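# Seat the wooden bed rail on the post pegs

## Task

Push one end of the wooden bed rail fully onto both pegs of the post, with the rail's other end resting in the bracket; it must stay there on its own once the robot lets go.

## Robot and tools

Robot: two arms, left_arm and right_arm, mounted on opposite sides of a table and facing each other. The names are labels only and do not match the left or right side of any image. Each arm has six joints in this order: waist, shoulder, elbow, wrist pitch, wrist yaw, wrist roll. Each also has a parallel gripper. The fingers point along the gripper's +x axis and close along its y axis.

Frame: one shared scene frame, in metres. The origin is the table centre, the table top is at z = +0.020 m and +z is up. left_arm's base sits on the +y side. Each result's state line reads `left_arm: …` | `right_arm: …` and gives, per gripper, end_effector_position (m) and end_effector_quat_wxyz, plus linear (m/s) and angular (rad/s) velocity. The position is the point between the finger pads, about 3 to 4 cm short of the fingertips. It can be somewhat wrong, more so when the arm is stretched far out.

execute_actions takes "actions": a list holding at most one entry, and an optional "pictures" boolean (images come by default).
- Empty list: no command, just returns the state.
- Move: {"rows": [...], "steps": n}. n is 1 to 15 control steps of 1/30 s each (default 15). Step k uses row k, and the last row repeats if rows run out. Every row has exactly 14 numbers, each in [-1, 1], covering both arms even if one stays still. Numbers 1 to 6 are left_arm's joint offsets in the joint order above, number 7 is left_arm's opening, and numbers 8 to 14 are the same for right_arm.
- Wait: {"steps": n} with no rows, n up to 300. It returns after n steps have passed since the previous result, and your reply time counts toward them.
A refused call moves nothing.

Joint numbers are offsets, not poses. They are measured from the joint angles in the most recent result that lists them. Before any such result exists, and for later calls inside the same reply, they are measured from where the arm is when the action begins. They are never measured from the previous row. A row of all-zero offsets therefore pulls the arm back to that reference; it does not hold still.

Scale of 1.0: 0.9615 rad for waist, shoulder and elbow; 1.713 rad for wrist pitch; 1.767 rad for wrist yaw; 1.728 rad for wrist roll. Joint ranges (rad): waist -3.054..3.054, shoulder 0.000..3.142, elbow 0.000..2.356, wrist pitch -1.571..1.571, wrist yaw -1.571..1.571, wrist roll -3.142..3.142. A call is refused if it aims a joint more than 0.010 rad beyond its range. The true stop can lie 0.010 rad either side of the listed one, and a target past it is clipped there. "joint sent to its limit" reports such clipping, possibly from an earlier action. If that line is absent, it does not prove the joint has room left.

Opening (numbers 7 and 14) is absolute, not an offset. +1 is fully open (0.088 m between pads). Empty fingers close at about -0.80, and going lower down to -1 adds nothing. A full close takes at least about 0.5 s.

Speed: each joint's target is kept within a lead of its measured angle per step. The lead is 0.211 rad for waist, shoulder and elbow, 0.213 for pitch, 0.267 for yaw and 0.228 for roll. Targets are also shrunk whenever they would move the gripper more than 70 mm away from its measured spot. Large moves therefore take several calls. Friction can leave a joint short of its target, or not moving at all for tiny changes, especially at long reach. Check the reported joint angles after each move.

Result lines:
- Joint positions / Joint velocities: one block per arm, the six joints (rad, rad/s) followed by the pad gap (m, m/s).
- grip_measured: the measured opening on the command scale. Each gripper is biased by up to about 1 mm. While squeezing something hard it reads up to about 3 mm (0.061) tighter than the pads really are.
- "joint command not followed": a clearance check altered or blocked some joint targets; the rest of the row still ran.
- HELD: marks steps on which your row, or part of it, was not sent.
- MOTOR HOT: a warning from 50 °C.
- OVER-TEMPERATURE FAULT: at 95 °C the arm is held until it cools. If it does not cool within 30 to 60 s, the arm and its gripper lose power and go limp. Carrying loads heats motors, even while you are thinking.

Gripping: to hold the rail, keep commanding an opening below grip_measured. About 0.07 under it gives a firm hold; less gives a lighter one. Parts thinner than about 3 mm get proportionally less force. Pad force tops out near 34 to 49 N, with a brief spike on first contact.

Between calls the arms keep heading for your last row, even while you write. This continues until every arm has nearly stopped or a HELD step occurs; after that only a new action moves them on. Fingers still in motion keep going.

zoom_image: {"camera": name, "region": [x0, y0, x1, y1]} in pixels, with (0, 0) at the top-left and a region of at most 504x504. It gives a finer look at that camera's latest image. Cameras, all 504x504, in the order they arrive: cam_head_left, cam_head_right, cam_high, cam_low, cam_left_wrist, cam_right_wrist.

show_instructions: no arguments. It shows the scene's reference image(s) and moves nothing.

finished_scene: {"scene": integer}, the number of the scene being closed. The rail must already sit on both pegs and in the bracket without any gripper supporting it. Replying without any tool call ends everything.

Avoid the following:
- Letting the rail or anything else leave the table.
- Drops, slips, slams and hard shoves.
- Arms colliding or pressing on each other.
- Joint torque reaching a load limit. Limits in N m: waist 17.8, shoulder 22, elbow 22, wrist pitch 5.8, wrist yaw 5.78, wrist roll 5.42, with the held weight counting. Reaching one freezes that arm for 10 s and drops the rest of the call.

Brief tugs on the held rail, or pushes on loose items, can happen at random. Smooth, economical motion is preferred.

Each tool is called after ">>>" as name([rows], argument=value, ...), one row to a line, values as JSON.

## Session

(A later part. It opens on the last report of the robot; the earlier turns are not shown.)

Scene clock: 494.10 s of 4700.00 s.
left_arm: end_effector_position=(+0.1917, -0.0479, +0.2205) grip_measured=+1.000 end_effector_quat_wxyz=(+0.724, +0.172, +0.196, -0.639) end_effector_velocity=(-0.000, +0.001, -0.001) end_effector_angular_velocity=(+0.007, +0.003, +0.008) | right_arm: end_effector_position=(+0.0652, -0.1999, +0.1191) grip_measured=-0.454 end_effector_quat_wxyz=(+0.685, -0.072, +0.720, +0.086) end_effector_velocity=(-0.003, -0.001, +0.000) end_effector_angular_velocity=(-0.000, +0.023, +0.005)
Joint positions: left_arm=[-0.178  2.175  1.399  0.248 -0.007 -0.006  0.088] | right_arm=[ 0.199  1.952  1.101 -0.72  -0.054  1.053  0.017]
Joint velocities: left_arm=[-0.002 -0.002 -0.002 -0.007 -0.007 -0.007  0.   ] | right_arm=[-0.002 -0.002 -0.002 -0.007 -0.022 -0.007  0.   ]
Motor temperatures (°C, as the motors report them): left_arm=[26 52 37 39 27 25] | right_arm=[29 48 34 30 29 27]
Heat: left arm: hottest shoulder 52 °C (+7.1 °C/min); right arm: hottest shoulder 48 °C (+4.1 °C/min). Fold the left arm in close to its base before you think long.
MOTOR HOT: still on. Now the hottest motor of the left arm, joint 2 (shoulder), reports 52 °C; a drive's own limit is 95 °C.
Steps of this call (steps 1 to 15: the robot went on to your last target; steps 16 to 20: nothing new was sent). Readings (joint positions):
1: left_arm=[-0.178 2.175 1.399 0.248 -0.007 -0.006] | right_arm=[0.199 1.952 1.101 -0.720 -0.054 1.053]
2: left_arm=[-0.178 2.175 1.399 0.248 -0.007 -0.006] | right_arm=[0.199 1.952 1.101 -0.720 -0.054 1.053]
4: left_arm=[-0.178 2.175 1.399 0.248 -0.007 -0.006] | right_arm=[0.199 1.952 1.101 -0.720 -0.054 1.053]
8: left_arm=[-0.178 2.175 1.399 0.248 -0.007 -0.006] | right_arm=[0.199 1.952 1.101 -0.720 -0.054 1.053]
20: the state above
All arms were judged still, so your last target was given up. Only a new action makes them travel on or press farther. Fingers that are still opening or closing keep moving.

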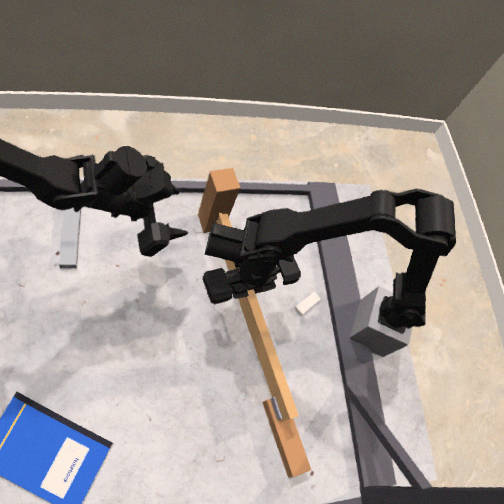

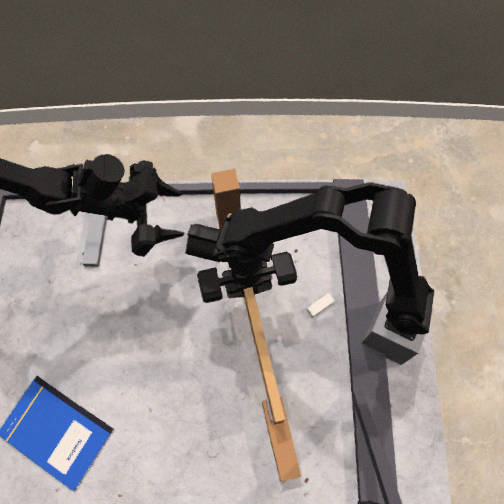

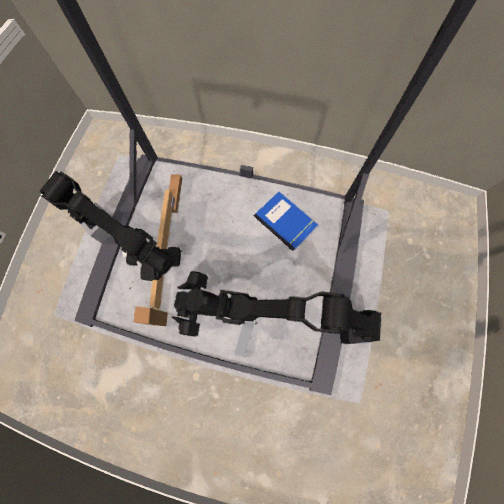

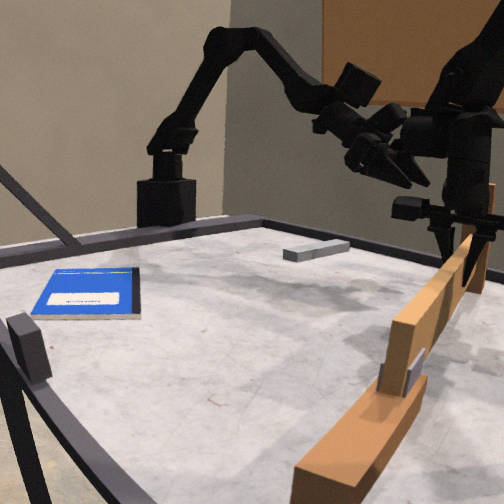

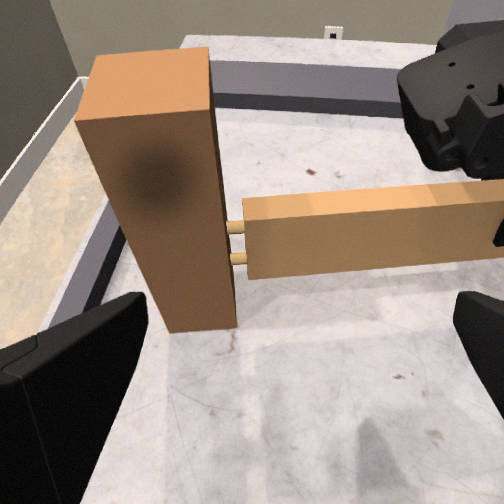

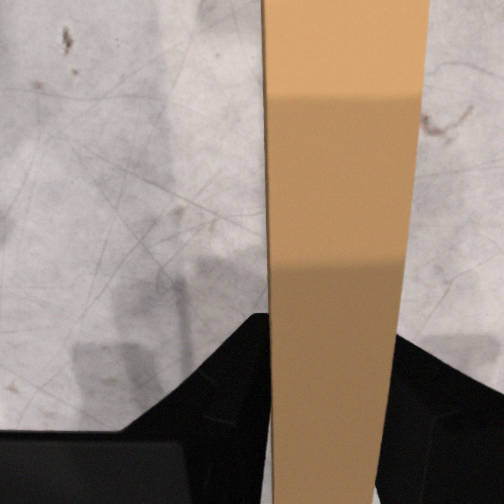

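>>> execute_actions([
  {"rows":[[0,0,0,0,0,0,1,0.025,0,0,0,0.012,0.01,-0.6],[0,0,0,0,0,0,1,0.025,0,0,0,0.012,0.01,-0.6],[0,0,0,0,0,0,1,0.025,0,0,0,0.012,0.01,-0.6],[0,0,0,0,0,0,1,0.025,0,0,0,0.012,0.01,-0.6],[0,0,0,0,0,0,1,0.025,0,0,0,0.012,0.01,-0.6],[0,0,0,0,0,0,1,0.025,0,0,0.005,0.012,0.01,-0.6],[0,0,0,0,0,0,1,0.025,0,0,0.005,0.012,0.01,-0.6],[0,0,0,0,0,0,1,0.025,0,0,0.005,0.012,0.01,-0.6],[0,0,0,0,0,0,1,0.025,0,0,0.005,0.012,0.01,-0.6],[0,0,0,0,0,0,1,0.025,0,0,0.005,0.012,0.01,-0.6],[0,0,0,0,0,0,1,-0.05,0,0,0.005,0.0,-0.03,-0.6]]},
], pictures=false)

>>> execute_actions([
  {"steps":25},
])

>>> zoom_image(camera="cam_left_wrist", region=[200, 180, 300, 290])

Scene clock: 499.90 s of 4700.00 s.
left_arm: end_effector_position=(+0.1917, -0.0479, +0.2205) grip_measured=+1.000 end_effector_quat_wxyz=(+0.724, +0.172, +0.196, -0.639) end_effector_velocity=(-0.000, -0.001, +0.004) end_effector_angular_velocity=(-0.012, +0.001, +0.008) | right_arm: end_effector_position=(+0.0659, -0.2001, +0.1190) grip_measured=-0.454 end_effector_quat_wxyz=(+0.676, -0.070, +0.728, +0.094) end_effector_velocity=(+0.002, -0.001, +0.001) end_effector_angular_velocity=(+0.021, +0.062, +0.073)
Joint positions: left_arm=[-0.178  2.175  1.399  0.248 -0.007 -0.006  0.088] | right_arm=[ 0.185  1.952  1.099 -0.718 -0.081  1.03   0.017]
Joint velocities: left_arm=[-0.002 -0.002  0.002  0.007 -0.007 -0.007  0.   ] | right_arm=[-0.037  0.002  0.002 -0.007 -0.066 -0.11  -0.   ]
Motor temperatures (°C, as the motors report them): left_arm=[26 52 37 39 27 25] | right_arm=[29 49 34 30 29 27]
Heat: left arm: hottest shoulder 52 °C (+6.1 °C/min); right arm: hottest shoulder 49 °C (+3.0 °C/min). Fold the left arm in close to its base before you think long.
MOTOR HOT: still on. Now the hottest motor of the left arm, joint 2 (shoulder), reports 52 °C; a drive's own limit is 95 °C.
Steps of this call (steps 1 to 90: nothing new was sent; then 2.30 s passed at rest; steps 91 to 105: all 15 steps of this action). Readings (joint positions):
91: left_arm=[-0.178 2.175 1.399 0.248 -0.007 -0.006] | right_arm=[0.202 1.952 1.100 -0.720 -0.051 1.056]
92: left_arm=[-0.178 2.175 1.399 0.248 -0.007 -0.006] | right_arm=[0.207 1.952 1.100 -0.720 -0.043 1.061]
94: left_arm=[-0.178 2.175 1.399 0.248 -0.007 -0.006] | right_arm=[0.212 1.952 1.100 -0.719 -0.035 1.067]
98: left_arm=[-0.178 2.175 1.399 0.248 -0.007 -0.006] | right_arm=[0.214 1.952 1.100 -0.718 -0.034 1.070]
105: the state above

Scene clock: 500.73 s of 4700.00 s.
left_arm: end_effector_position=(+0.1917, -0.0479, +0.2205) grip_measured=+1.000 end_effector_quat_wxyz=(+0.724, +0.172, +0.196, -0.639) end_effector_velocity=(-0.001, +0.002, -0.003) end_effector_angular_velocity=(+0.010, +0.017, +0.015) | right_arm: end_effector_position=(+0.0661, -0.2001, +0.1191) grip_measured=-0.454 end_effector_quat_wxyz=(+0.674, -0.071, +0.729, +0.096) end_effector_velocity=(-0.005, -0.001, -0.001) end_effector_angular_velocity=(-0.003, +0.024, +0.024)
Joint positions: left_arm=[-0.178  2.175  1.399  0.248 -0.007 -0.006  0.088] | right_arm=[ 0.182  1.952  1.099 -0.718 -0.085  1.022  0.017]
Joint velocities: left_arm=[-0.002 -0.002 -0.007 -0.007 -0.007 -0.022  0.   ] | right_arm=[ 0.002  0.002 -0.002 -0.007 -0.022 -0.022 -0.   ]
Motor temperatures (°C, as the motors report them): left_arm=[26 52 37 39 27 25] | right_arm=[29 49 34 30 29 27]
Heat: left arm: hottest shoulder 52 °C (+6.0 °C/min); right arm: hottest shoulder 49 °C (+3.0 °C/min). Fold the left arm in close to its base before you think long.
MOTOR HOT: still on. Now the hottest motor of the left arm, joint 2 (shoulder), reports 52 °C; a drive's own limit is 95 °C.
Steps of this call (steps 1 to 15: the robot went on to your last target; steps 16 to 25: nothing new was sent). Readings (joint positions):
1: left_arm=[-0.178 2.175 1.399 0.248 -0.007 -0.006] | right_arm=[0.185 1.952 1.099 -0.718 -0.082 1.028]
2: left_arm=[-0.178 2.175 1.399 0.248 -0.007 -0.006] | right_arm=[0.184 1.952 1.099 -0.718 -0.083 1.026]
4: left_arm=[-0.178 2.175 1.399 0.248 -0.007 -0.006] | right_arm=[0.183 1.952 1.099 -0.718 -0.084 1.024]
8: left_arm=[-0.178 2.175 1.399 0.248 -0.007 -0.006] | right_arm=[0.182 1.952 1.099 -0.718 -0.085 1.023]
25: the state above
All arms were judged still, so your last target was given up. Only a new action makes them travel on or press farther. Fingers that are still opening or closing keep moving.

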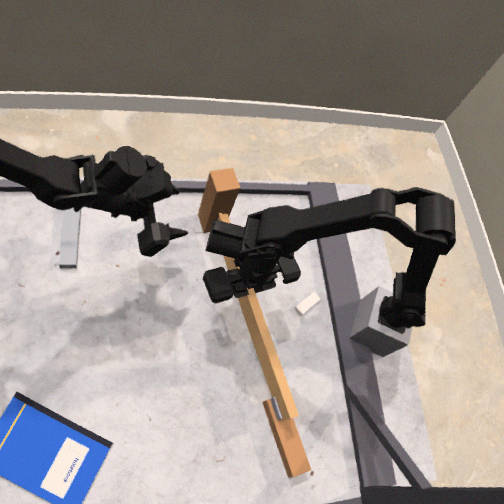

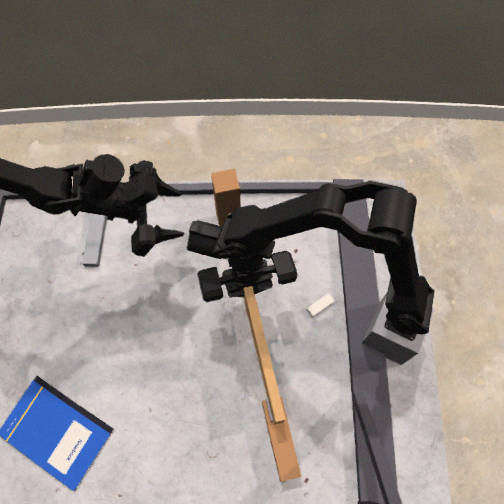

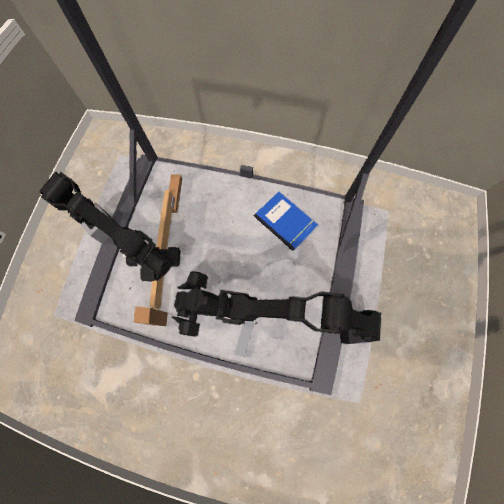

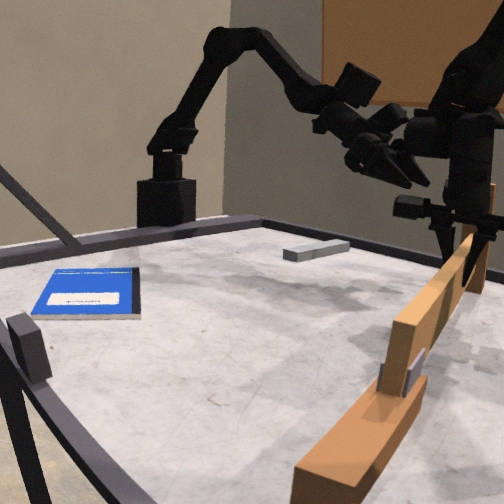

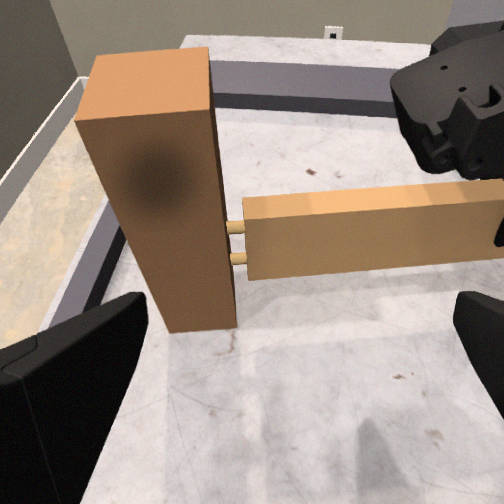

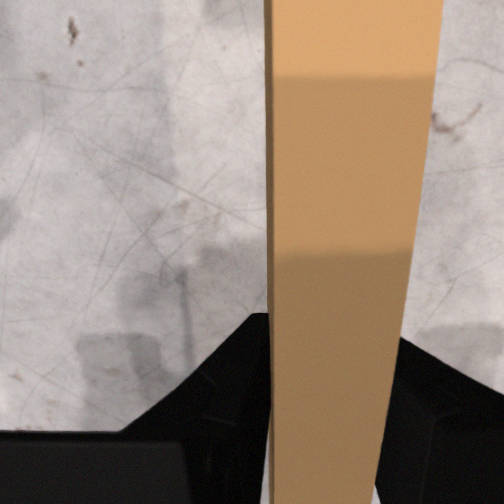

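Region (200, 180, 300, 290) of cam_left_wrist's 504x504 image, scaled by 4.582, with more detail than that image has; it fills the left 458 columns of this view, and the rest is white.

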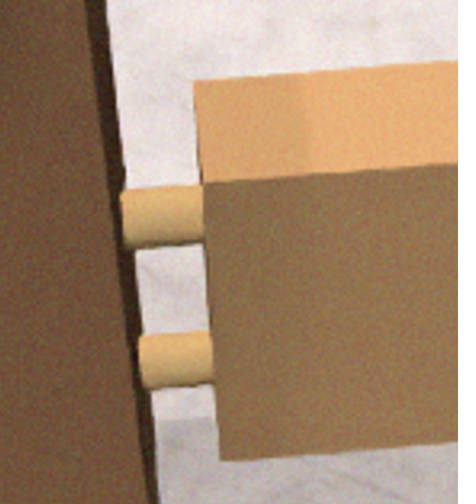

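>>> execute_actions([
  {"rows":[[0,0,0,0,0,0,1,0.04,0,0,0,0.025,0.025,-0.6],[0,0,0,0,0,0,1,0.04,0,0,0,0.025,0.025,-0.6],[0,0,0,0,0,0,1,0.04,0,0,0,0.025,0.025,-0.6],[0,0,0,0,0,0,1,0.04,0,0,0,0.025,0.025,-0.6],[0,0,0,0,0,0,1,0.04,0,0,0,0.025,0.025,-0.6],[0,0,0,0,0,0,1,0.04,0.014,0,0,0.025,0.025,-0.6]]},
], pictures=false)

>>> execute_actions([
  {"steps":15},
])

>>> zoom_image(camera="cam_left_wrist", region=[200, 180, 300, 290])

Scene clock: 506.97 s of 4700.00 s.
left_arm: end_effector_position=(+0.1917, -0.0479, +0.2205) grip_measured=+1.000 end_effector_quat_wxyz=(+0.724, +0.172, +0.196, -0.639) end_effector_velocity=(-0.001, -0.000, +0.002) end_effector_angular_velocity=(-0.005, -0.018, +0.008) | right_arm: end_effector_position=(+0.0629, -0.1998, +0.1171) grip_measured=-0.454 end_effector_quat_wxyz=(+0.688, -0.074, +0.717, +0.083) end_effector_velocity=(+0.001, -0.003, -0.001) end_effector_angular_velocity=(-0.013, -0.004, +0.005)
Joint positions: left_arm=[-0.178  2.175  1.399  0.248 -0.007 -0.006  0.088] | right_arm=[ 0.212  1.958  1.099 -0.717 -0.043  1.067  0.017]
Joint velocities: left_arm=[-0.007 -0.002 -0.002  0.007 -0.022  0.007  0.   ] | right_arm=[-0.002  0.002 -0.002 -0.007  0.007 -0.007 -0.   ]
Motor temperatures (°C, as the motors report them): left_arm=[26 53 38 39 27 25] | right_arm=[29 48 34 30 29 27]
Heat: left arm: hottest shoulder 53 °C (+7.0 °C/min); right arm: hottest shoulder 48 °C (+2.0 °C/min). Fold the left arm in close to its base before you think long.
MOTOR HOT: still on. Now the hottest motor of the left arm, joint 2 (shoulder), reports 53 °C; a drive's own limit is 95 °C.
Steps of this call (steps 1 to 90: nothing new was sent; then 2.73 s passed at rest; steps 91 to 105: all 15 steps of this action). Readings (joint positions):
91: left_arm=[-0.178 2.175 1.399 0.248 -0.007 -0.006] | right_arm=[0.188 1.952 1.099 -0.718 -0.078 1.033]
92: left_arm=[-0.178 2.175 1.399 0.248 -0.007 -0.006] | right_arm=[0.197 1.952 1.099 -0.718 -0.063 1.044]
94: left_arm=[-0.178 2.175 1.399 0.248 -0.007 -0.006] | right_arm=[0.207 1.952 1.099 -0.718 -0.046 1.057]
98: left_arm=[-0.178 2.175 1.399 0.248 -0.007 -0.006] | right_arm=[0.210 1.957 1.099 -0.717 -0.044 1.065]
105: the state above

Scene clock: 507.47 s of 4700.00 s.
left_arm: end_effector_position=(+0.1917, -0.0479, +0.2205) grip_measured=+1.000 end_effector_quat_wxyz=(+0.724, +0.172, +0.196, -0.639) end_effector_velocity=(+0.002, +0.003, -0.003) end_effector_angular_velocity=(+0.013, -0.003, +0.020) | right_arm: end_effector_position=(+0.0628, -0.1998, +0.1171) grip_measured=-0.454 end_effector_quat_wxyz=(+0.688, -0.074, +0.717, +0.083) end_effector_velocity=(-0.000, +0.001, +0.000) end_effector_angular_velocity=(+0.009, +0.005, +0.005)
Joint positions: left_arm=[-0.178  2.175  1.399  0.248 -0.007 -0.006  0.088] | right_arm=[ 0.212  1.958  1.099 -0.717 -0.043  1.067  0.017]
Joint velocities: left_arm=[-0.002 -0.002 -0.007 -0.007 -0.022 -0.007  0.   ] | right_arm=[-0.002 -0.002 -0.002  0.007 -0.007 -0.007  0.   ]
Motor temperatures (°C, as the motors report them): left_arm=[26 53 38 39 27 25] | right_arm=[29 48 34 30 29 27]
Heat: left arm: hottest shoulder 53 °C (+7.1 °C/min); right arm: hottest shoulder 48 °C (+2.0 °C/min). Fold the left arm in close to its base before you think long.
MOTOR HOT: still on. Now the hottest motor of the left arm, joint 2 (shoulder), reports 53 °C; a drive's own limit is 95 °C.
Steps of this call (steps 1 to 15: the robot went on to your last target). Readings (joint positions):
1: left_arm=[-0.178 2.175 1.399 0.248 -0.007 -0.006] | right_arm=[0.212 1.958 1.099 -0.717 -0.043 1.067]
2: left_arm=[-0.178 2.175 1.399 0.248 -0.007 -0.006] | right_arm=[0.212 1.958 1.099 -0.717 -0.043 1.067]
4: left_arm=[-0.178 2.175 1.399 0.248 -0.007 -0.006] | right_arm=[0.212 1.958 1.099 -0.717 -0.043 1.067]
8: left_arm=[-0.178 2.175 1.399 0.248 -0.007 -0.006] | right_arm=[0.212 1.958 1.099 -0.717 -0.043 1.067]
15: the state above
All arms were judged still, so your last target was given up. Only a new action makes them travel on or press farther. Fingers that are still opening or closing keep moving.

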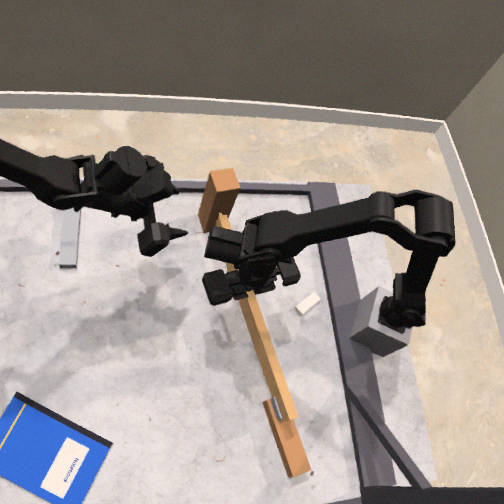

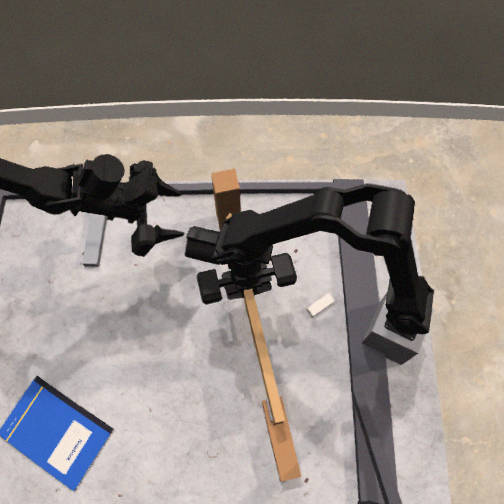

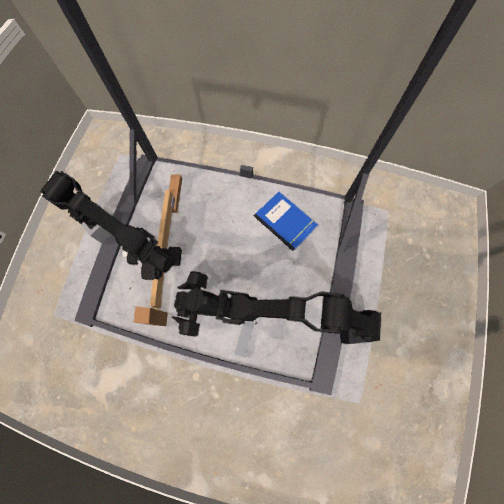

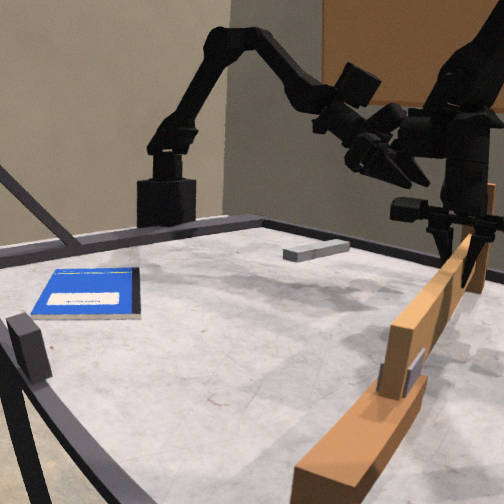

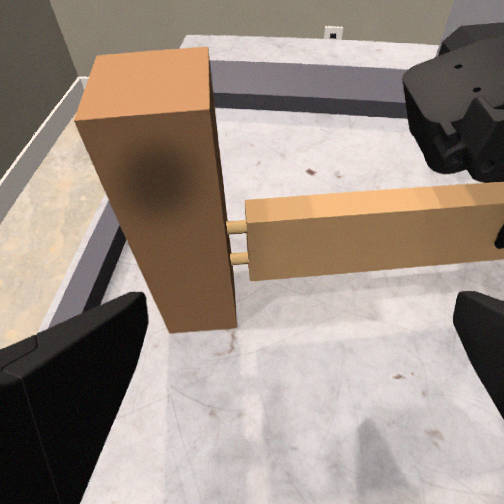

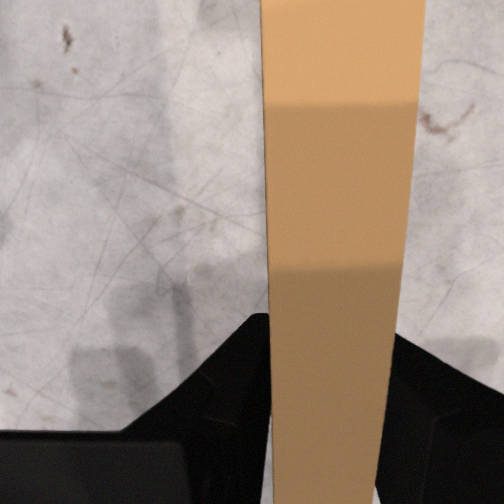

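Region (200, 180, 300, 290) of cam_left_wrist's 504x504 image, scaled by 4.582, with more detail than that image has; it fills the left 458 columns of this view, and the rest is white.

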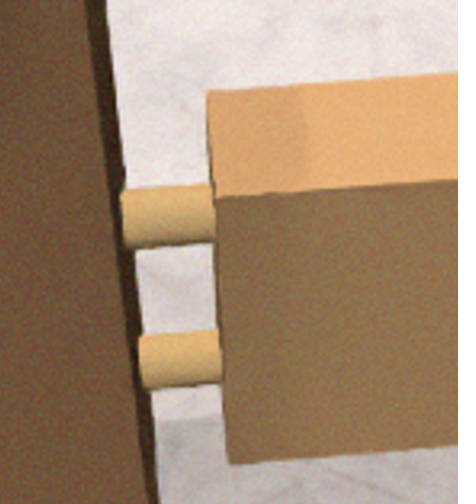

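>>> execute_actions([
  {"rows":[[0,0,0,0,0,0,1,-0.06,0,0,0,0,-0.035,-0.6]]},
], pictures=false)

>>> execute_actions([
  {"steps":20},
])

>>> zoom_image(camera="cam_left_wrist", region=[200, 180, 300, 290])

Scene clock: 510.40 s of 4700.00 s.
left_arm: end_effector_position=(+0.1917, -0.0479, +0.2205) grip_measured=+1.000 end_effector_quat_wxyz=(+0.724, +0.172, +0.196, -0.639) end_effector_velocity=(-0.000, -0.000, +0.002) end_effector_angular_velocity=(-0.008, +0.002, +0.008) | right_arm: end_effector_position=(+0.0658, -0.2005, +0.1174) grip_measured=-0.454 end_effector_quat_wxyz=(+0.676, -0.073, +0.727, +0.093) end_effector_velocity=(+0.000, +0.002, -0.000) end_effector_angular_velocity=(+0.010, +0.005, +0.005)
Joint positions: left_arm=[-0.178  2.175  1.399  0.248 -0.007 -0.006  0.088] | right_arm=[ 0.186  1.958  1.099 -0.717 -0.077  1.028  0.017]
Joint velocities: left_arm=[-0.002 -0.002 -0.002  0.007 -0.007 -0.007  0.   ] | right_arm=[-0.002  0.002  0.002  0.007 -0.007 -0.007 -0.   ]
Motor temperatures (°C, as the motors report them): left_arm=[26 53 38 39 27 25] | right_arm=[29 47 34 30 29 27]
Heat: left arm: hottest shoulder 53 °C (+6.1 °C/min); right arm: hottest shoulder 47 °C (+0.0 °C/min). Fold the left arm in close to its base before you think long.
MOTOR HOT: still on. Now the hottest motor of the left arm, joint 2 (shoulder), reports 53 °C; a drive's own limit is 95 °C.
Steps of this call (steps 1 to 73: nothing new was sent; steps 74 to 88: all 15 steps of this action). Readings (joint positions):
74: left_arm=[-0.178 2.175 1.399 0.248 -0.007 -0.006] | right_arm=[0.207 1.958 1.099 -0.717 -0.048 1.059]
75: left_arm=[-0.178 2.175 1.399 0.248 -0.007 -0.006] | right_arm=[0.198 1.958 1.099 -0.717 -0.059 1.050]
77: left_arm=[-0.178 2.175 1.399 0.248 -0.007 -0.006] | right_arm=[0.188 1.958 1.099 -0.717 -0.074 1.037]
81: left_arm=[-0.178 2.175 1.399 0.248 -0.007 -0.006] | right_arm=[0.187 1.958 1.099 -0.717 -0.076 1.030]
88: the state above

Scene clock: 511.07 s of 4700.00 s.
left_arm: end_effector_position=(+0.1917, -0.0479, +0.2205) grip_measured=+1.000 end_effector_quat_wxyz=(+0.724, +0.172, +0.196, -0.639) end_effector_velocity=(-0.003, +0.002, -0.000) end_effector_angular_velocity=(+0.005, +0.023, +0.002) | right_arm: end_effector_position=(+0.0658, -0.2005, +0.1174) grip_measured=-0.454 end_effector_quat_wxyz=(+0.676, -0.074, +0.727, +0.093) end_effector_velocity=(+0.001, +0.003, +0.001) end_effector_angular_velocity=(+0.011, -0.011, +0.024)
Joint positions: left_arm=[-0.178  2.175  1.399  0.248 -0.007 -0.006  0.088] | right_arm=[ 0.186  1.958  1.099 -0.717 -0.077  1.027  0.017]
Joint velocities: left_arm=[-0.002 -0.007 -0.007 -0.007  0.007 -0.022  0.   ] | right_arm=[ 0.002 -0.002  0.002  0.007  0.007 -0.022 -0.   ]
Motor temperatures (°C, as the motors report them): left_arm=[26 53 38 39 27 25] | right_arm=[29 47 34 30 29 27]
Heat: left arm: hottest shoulder 53 °C (+6.0 °C/min); right arm: hottest shoulder 47 °C (+0.0 °C/min). Fold the left arm in close to its base before you think long.
MOTOR HOT: still on. Now the hottest motor of the left arm, joint 2 (shoulder), reports 53 °C; a drive's own limit is 95 °C.
Steps of this call (steps 1 to 15: the robot went on to your last target; steps 16 to 20: nothing new was sent). Readings (joint positions):
1: left_arm=[-0.178 2.175 1.399 0.248 -0.007 -0.006] | right_arm=[0.186 1.958 1.099 -0.717 -0.077 1.028]
2: left_arm=[-0.178 2.175 1.399 0.248 -0.007 -0.006] | right_arm=[0.186 1.958 1.099 -0.717 -0.077 1.028]
4: left_arm=[-0.178 2.175 1.399 0.248 -0.007 -0.006] | right_arm=[0.186 1.958 1.099 -0.717 -0.077 1.028]
8: left_arm=[-0.178 2.175 1.399 0.248 -0.007 -0.006] | right_arm=[0.186 1.958 1.099 -0.717 -0.077 1.027]
20: the state above
All arms were judged still, so your last target was given up. Only a new action makes them travel on or press farther. Fingers that are still opening or closing keep moving.

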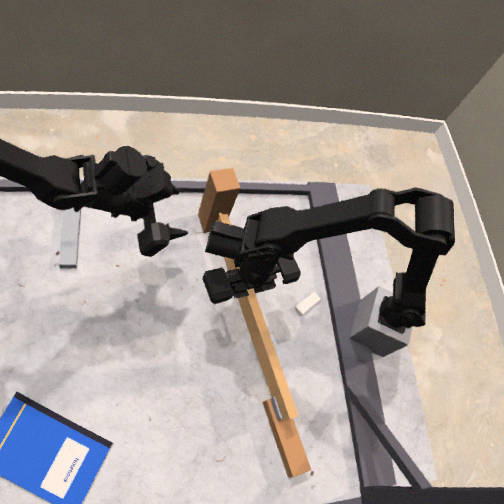

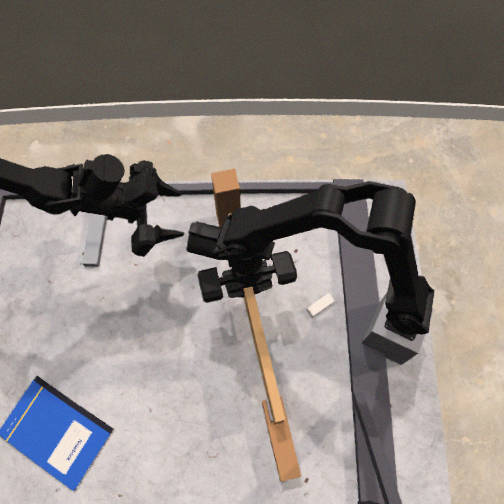

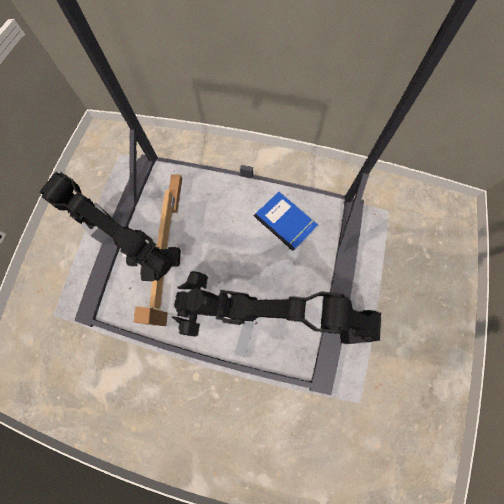

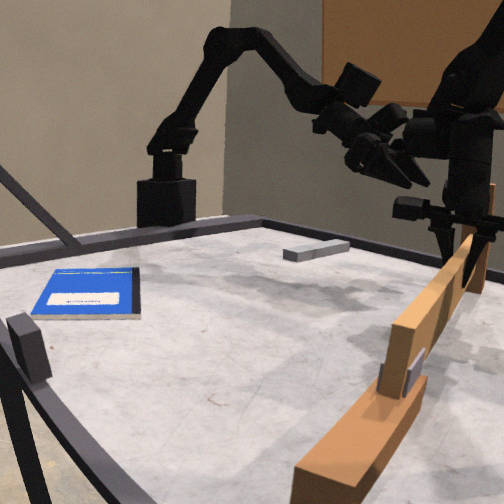

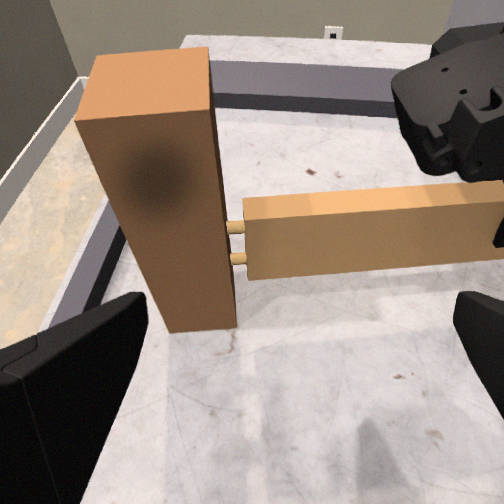

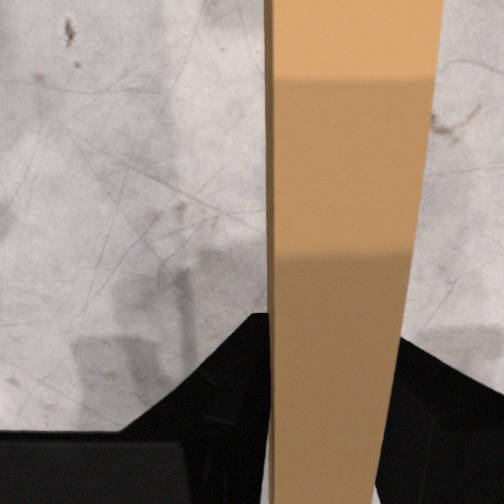

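Region (200, 180, 300, 290) of cam_left_wrist's 504x504 image, scaled by 4.582, with more detail than that image has; it fills the left 458 columns of this view, and the rest is white.

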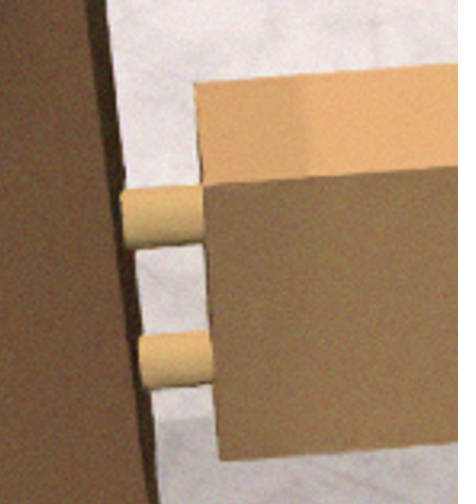

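>>> execute_actions([
  {"rows":[[0,0.352,-0.392,0.68,0,0,1,0.03,0,0,0,0.02,0.02,-0.6]]},
], pictures=false)

>>> execute_actions([
  {"steps":40},
])

>>> zoom_image(camera="cam_left_wrist", region=[200, 165, 300, 285])

Scene clock: 516.53 s of 4700.00 s.
left_arm: end_effector_position=(+0.1842, +0.0171, +0.0599) grip_measured=+1.000 end_effector_quat_wxyz=(+0.721, +0.179, +0.205, -0.637) end_effector_velocity=(+0.004, -0.019, +0.062) end_effector_angular_velocity=(-1.092, -0.145, +0.012) | right_arm: end_effector_position=(+0.0640, -0.1998, +0.1171) grip_measured=-0.454 end_effector_quat_wxyz=(+0.687, -0.073, +0.718, +0.083) end_effector_velocity=(+0.001, -0.004, -0.001) end_effector_angular_velocity=(-0.013, -0.004, +0.005)
Joint positions: left_arm=[-0.178  2.468  1.055  0.862 -0.007 -0.006  0.088] | right_arm=[ 0.207  1.958  1.099 -0.715 -0.045  1.063  0.017]
Joint velocities: left_arm=[-0.002  0.354 -0.354  1.81  -0.022  0.007  0.   ] | right_arm=[-0.002 -0.002 -0.007 -0.007  0.007 -0.007  0.   ]
Motor temperatures (°C, as the motors report them): left_arm=[26 53 38 39 27 25] | right_arm=[29 47 34 29 29 27]
Heat: left arm: hottest shoulder 53 °C (+6.1 °C/min); right arm: hottest shoulder 47 °C (+0.0 °C/min). Fold the left arm in close to its base before you think long.
MOTOR HOT: still on. Now the hottest motor of the left arm, joint 2 (shoulder), reports 53 °C; a drive's own limit is 95 °C.
Steps of this call (steps 1 to 90: nothing new was sent; then 1.97 s passed at rest; steps 91 to 105: all 15 steps of this action). Readings (joint positions):
91: left_arm=[-0.178 2.185 1.384 0.281 -0.007 -0.006] | right_arm=[0.191 1.958 1.099 -0.717 -0.072 1.036]
92: left_arm=[-0.178 2.192 1.367 0.316 -0.007 -0.006] | right_arm=[0.198 1.958 1.099 -0.717 -0.059 1.045]
94: left_arm=[-0.178 2.218 1.328 0.374 -0.007 -0.006] | right_arm=[0.206 1.958 1.099 -0.715 -0.048 1.056]
98: left_arm=[-0.178 2.306 1.227 0.486 -0.007 -0.006] | right_arm=[0.207 1.958 1.099 -0.715 -0.046 1.062]
105: the state above

Scene clock: 517.87 s of 4700.00 s.
left_arm: end_effector_position=(+0.1868, -0.0058, +0.1489) grip_measured=+1.000 end_effector_quat_wxyz=(+0.749, +0.018, +0.024, -0.662) end_effector_velocity=(-0.002, +0.000, -0.000) end_effector_angular_velocity=(-0.003, +0.007, -0.009) | right_arm: end_effector_position=(+0.0639, -0.1998, +0.1171) grip_measured=-0.454 end_effector_quat_wxyz=(+0.687, -0.073, +0.718, +0.083) end_effector_velocity=(-0.003, -0.008, +0.000) end_effector_angular_velocity=(-0.033, +0.017, +0.005)
Joint positions: left_arm=[-0.178  2.5    1.027  1.412 -0.007 -0.006  0.088] | right_arm=[ 0.208  1.958  1.099 -0.715 -0.045  1.064  0.017]
Joint velocities: left_arm=[-0.002  0.002 -0.002  0.007  0.007 -0.007  0.   ] | right_arm=[-0.002 -0.002 -0.002 -0.037 -0.007 -0.007 -0.   ]
Motor temperatures (°C, as the motors report them): left_arm=[26 53 38 40 27 25] | right_arm=[29 47 34 29 29 27]
Heat: left arm: hottest shoulder 53 °C (+6.0 °C/min); right arm: hottest shoulder 47 °C (+0.0 °C/min). Fold the left arm in close to its base before you think long.
MOTOR HOT: still on. Now the hottest motor of the left arm, joint 2 (shoulder), reports 53 °C; a drive's own limit is 95 °C.
Steps of this call (steps 1 to 30: the robot went on to your last target; steps 31 to 40: nothing new was sent). Readings (joint positions):
1: left_arm=[-0.178 2.478 1.046 0.924 -0.007 -0.006] | right_arm=[0.207 1.958 1.099 -0.715 -0.045 1.063]
2: left_arm=[-0.178 2.488 1.038 0.985 -0.007 -0.006] | right_arm=[0.208 1.958 1.099 -0.715 -0.045 1.064]
4: left_arm=[-0.178 2.498 1.029 1.111 -0.007 -0.006] | right_arm=[0.208 1.958 1.099 -0.715 -0.045 1.064]
8: left_arm=[-0.178 2.499 1.028 1.337 -0.007 -0.006] | right_arm=[0.208 1.958 1.099 -0.715 -0.045 1.064]
40: the state above
All arms were judged still, so your last target was given up. Only a new action makes them travel on or press farther. Fingers that are still opening or closing keep moving.

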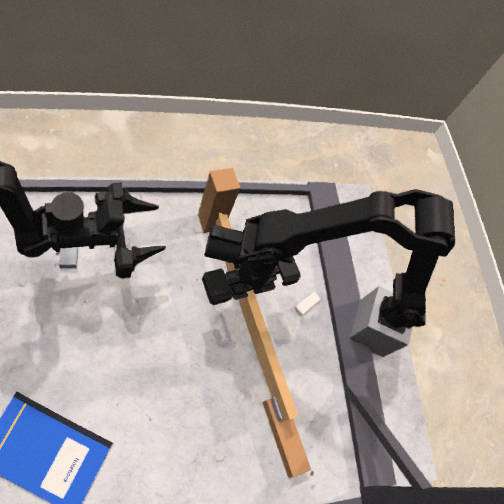

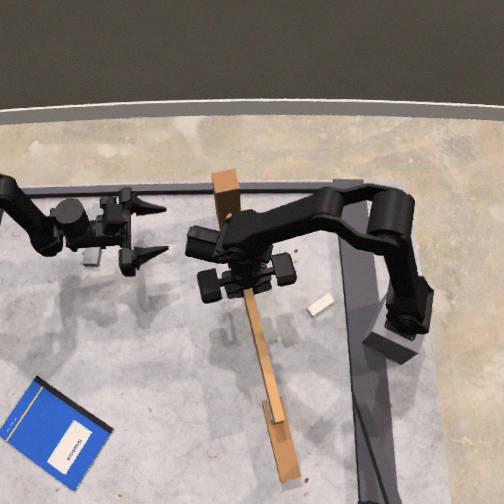

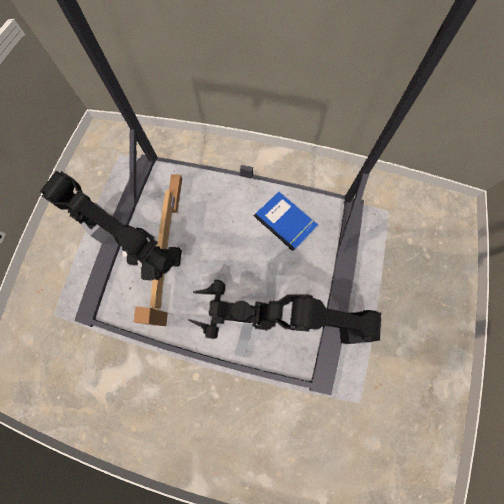

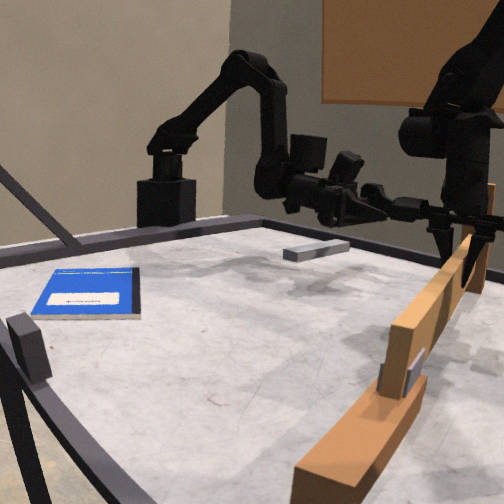

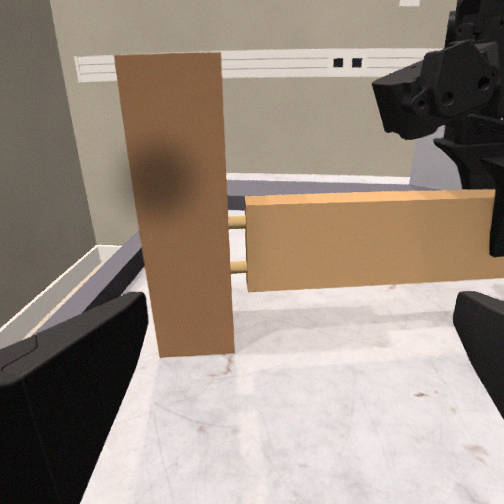

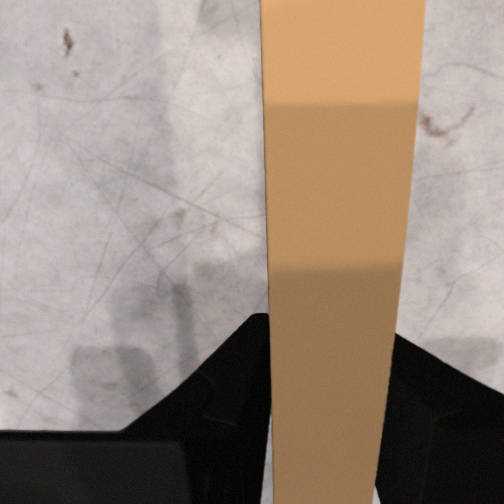

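Region (200, 165, 300, 285) of cam_left_wrist's 504x504 image, scaled by 4.200, with more detail than that image has.

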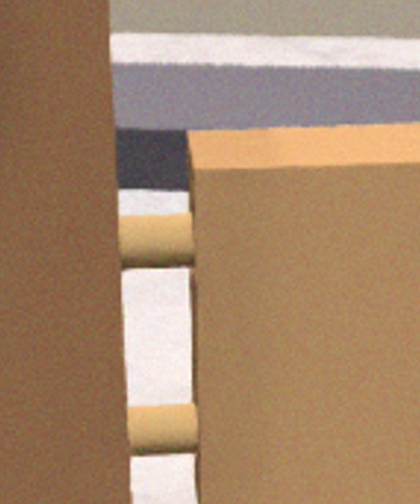

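>>> execute_actions([
  {"rows":[[0,0,0,0,0,0,1,0,0,0.024,0,0,0,-0.6],[0,0,0,0,0,0,1,0,0,0.024,0,0,0,-0.6],[0,0,0,0,0,0,1,0,0,0.024,0,0,0,-0.6],[0,0,0,0,0,0,1,0,0,0.024,0,0,0,-0.6],[0,0,0,0,0,0,1,0,0,0.024,0,0,0,-0.6],[0,0,0,0,0,0,1,0,0,0.024,0,0,0,-0.6],[0,0,0,0,0,0,1,0,0,0.024,0,0,0,-0.6],[0,0,0,0,0,0,1,0,0,0.024,0,0,0,-0.6],[0,0,0,0,0,0,1,0,0,0.024,0,0,0,-0.6],[0,0,0,0,0,0,1,-0.06,0,0.024,0.003,0,-0.035,-0.6]]},
], pictures=false)

>>> execute_actions([
  {"steps":25},
])

>>> zoom_image(camera="cam_left_wrist", region=[200, 175, 300, 295])

Scene clock: 523.43 s of 4700.00 s.
left_arm: end_effector_position=(+0.1868, -0.0058, +0.1489) grip_measured=+1.000 end_effector_quat_wxyz=(+0.749, +0.018, +0.024, -0.662) end_effector_velocity=(-0.003, +0.002, -0.008) end_effector_angular_velocity=(+0.031, +0.010, +0.000) | right_arm: end_effector_position=(+0.0658, -0.1997, +0.1177) grip_measured=-0.454 end_effector_quat_wxyz=(+0.676, -0.072, +0.728, +0.094) end_effector_velocity=(+0.000, -0.002, +0.001) end_effector_angular_velocity=(+0.006, +0.021, +0.068)
Joint positions: left_arm=[-0.178  2.5    1.027  1.412 -0.007 -0.006  0.088] | right_arm=[ 0.186  1.958  1.101 -0.716 -0.08   1.029  0.017]
Joint velocities: left_arm=[-0.007  0.002 -0.007 -0.022 -0.007 -0.007  0.   ] | right_arm=[-0.012 -0.002 -0.002 -0.007 -0.022 -0.081  0.   ]
Motor temperatures (°C, as the motors report them): left_arm=[26 52 37 40 27 25] | right_arm=[29 46 34 29 29 27]
Heat: left arm: hottest shoulder 52 °C (+4.0 °C/min); right arm: hottest shoulder 46 °C (-1.0 °C/min). Fold the left arm in close to its base before you think long.
MOTOR HOT: still on. Now the hottest motor of the left arm, joint 2 (shoulder), reports 52 °C; a drive's own limit is 95 °C.
Steps of this call (steps 1 to 90: nothing new was sent; then 2.07 s passed at rest; steps 91 to 105: all 15 steps of this action). Readings (joint positions):
91: left_arm=[-0.178 2.500 1.027 1.412 -0.007 -0.006] | right_arm=[0.208 1.958 1.099 -0.715 -0.045 1.064]
92: left_arm=[-0.178 2.500 1.027 1.412 -0.007 -0.006] | right_arm=[0.208 1.958 1.100 -0.715 -0.045 1.064]
94: left_arm=[-0.178 2.500 1.027 1.412 -0.007 -0.006] | right_arm=[0.208 1.958 1.100 -0.715 -0.045 1.064]
98: left_arm=[-0.178 2.500 1.027 1.412 -0.007 -0.006] | right_arm=[0.208 1.958 1.101 -0.716 -0.045 1.064]
105: the state above

Scene clock: 524.27 s of 4700.00 s.
left_arm: end_effector_position=(+0.1868, -0.0058, +0.1489) grip_measured=+1.000 end_effector_quat_wxyz=(+0.749, +0.018, +0.024, -0.662) end_effector_velocity=(-0.003, +0.000, -0.001) end_effector_angular_velocity=(+0.006, +0.008, +0.000) | right_arm: end_effector_position=(+0.0659, -0.1997, +0.1177) grip_measured=-0.454 end_effector_quat_wxyz=(+0.675, -0.073, +0.728, +0.095) end_effector_velocity=(+0.003, -0.003, +0.000) end_effector_angular_velocity=(-0.010, -0.005, -0.015)
Joint positions: left_arm=[-0.178  2.5    1.027  1.412 -0.007 -0.006  0.088] | right_arm=[ 0.185  1.958  1.101 -0.716 -0.082  1.024  0.017]
Joint velocities: left_arm=[-0.007 -0.002 -0.002 -0.007 -0.007 -0.007  0.   ] | right_arm=[-0.007 -0.002 -0.002 -0.007  0.007  0.007  0.   ]
Motor temperatures (°C, as the motors report them): left_arm=[26 52 37 40 27 25] | right_arm=[29 46 34 29 29 27]
Heat: left arm: hottest shoulder 52 °C (+4.0 °C/min); right arm: hottest shoulder 46 °C (-1.0 °C/min). Fold the left arm in close to its base before you think long.
MOTOR HOT: still on. Now the hottest motor of the left arm, joint 2 (shoulder), reports 52 °C; a drive's own limit is 95 °C.
Steps of this call (steps 1 to 15: the robot went on to your last target; steps 16 to 25: nothing new was sent). Readings (joint positions):
1: left_arm=[-0.178 2.500 1.027 1.412 -0.007 -0.006] | right_arm=[0.186 1.958 1.101 -0.716 -0.080 1.027]
2: left_arm=[-0.178 2.500 1.027 1.412 -0.007 -0.006] | right_arm=[0.185 1.958 1.101 -0.716 -0.081 1.026]
4: left_arm=[-0.178 2.500 1.027 1.412 -0.007 -0.006] | right_arm=[0.185 1.958 1.101 -0.716 -0.082 1.025]
8: left_arm=[-0.178 2.500 1.027 1.412 -0.007 -0.006] | right_arm=[0.185 1.958 1.101 -0.716 -0.082 1.024]
25: the state above
All arms were judged still, so your last target was given up. Only a new action makes them travel on or press farther. Fingers that are still opening or closing keep moving.

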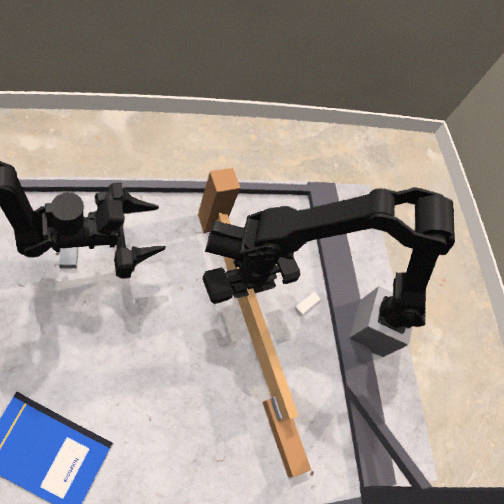

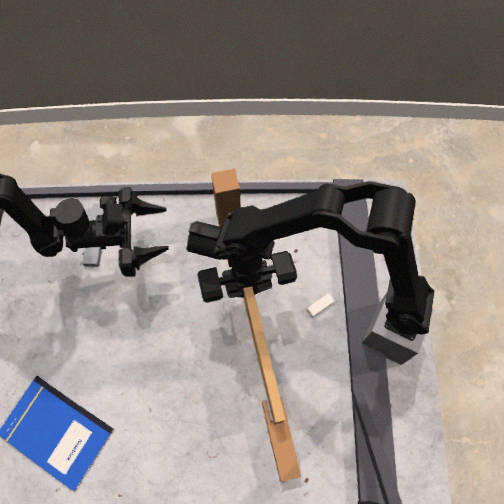

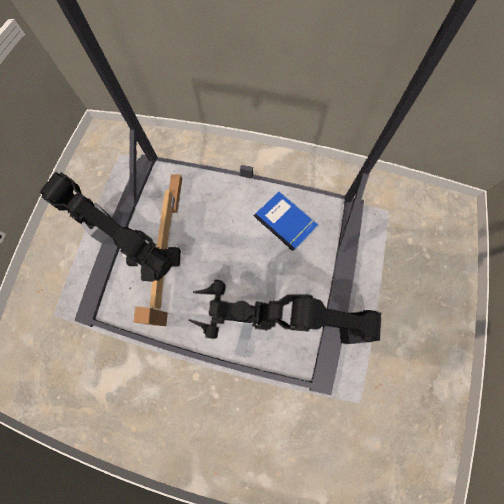

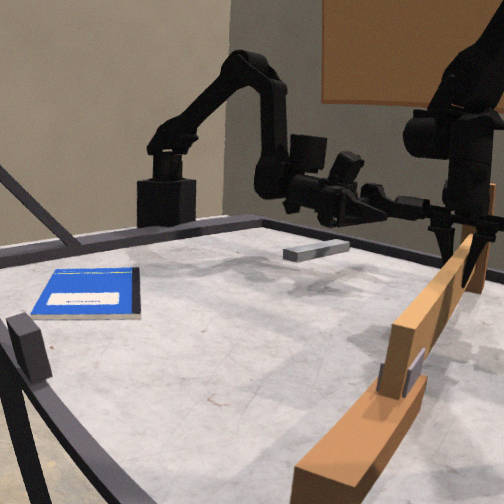

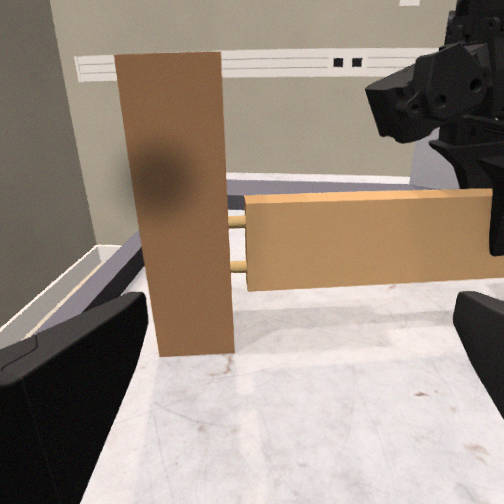

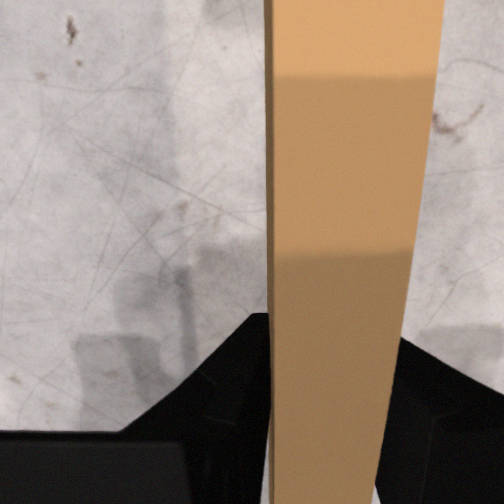

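Region (200, 175, 300, 295) of cam_left_wrist's 504x504 image, scaled by 4.200, with more detail than that image has.

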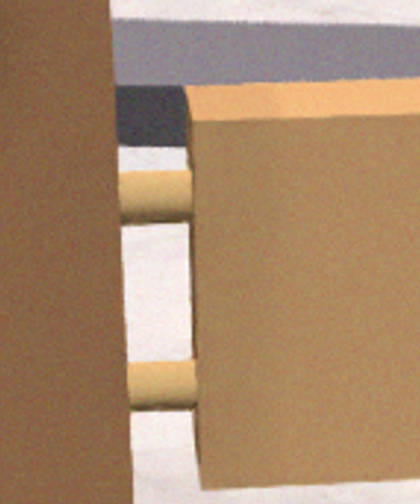

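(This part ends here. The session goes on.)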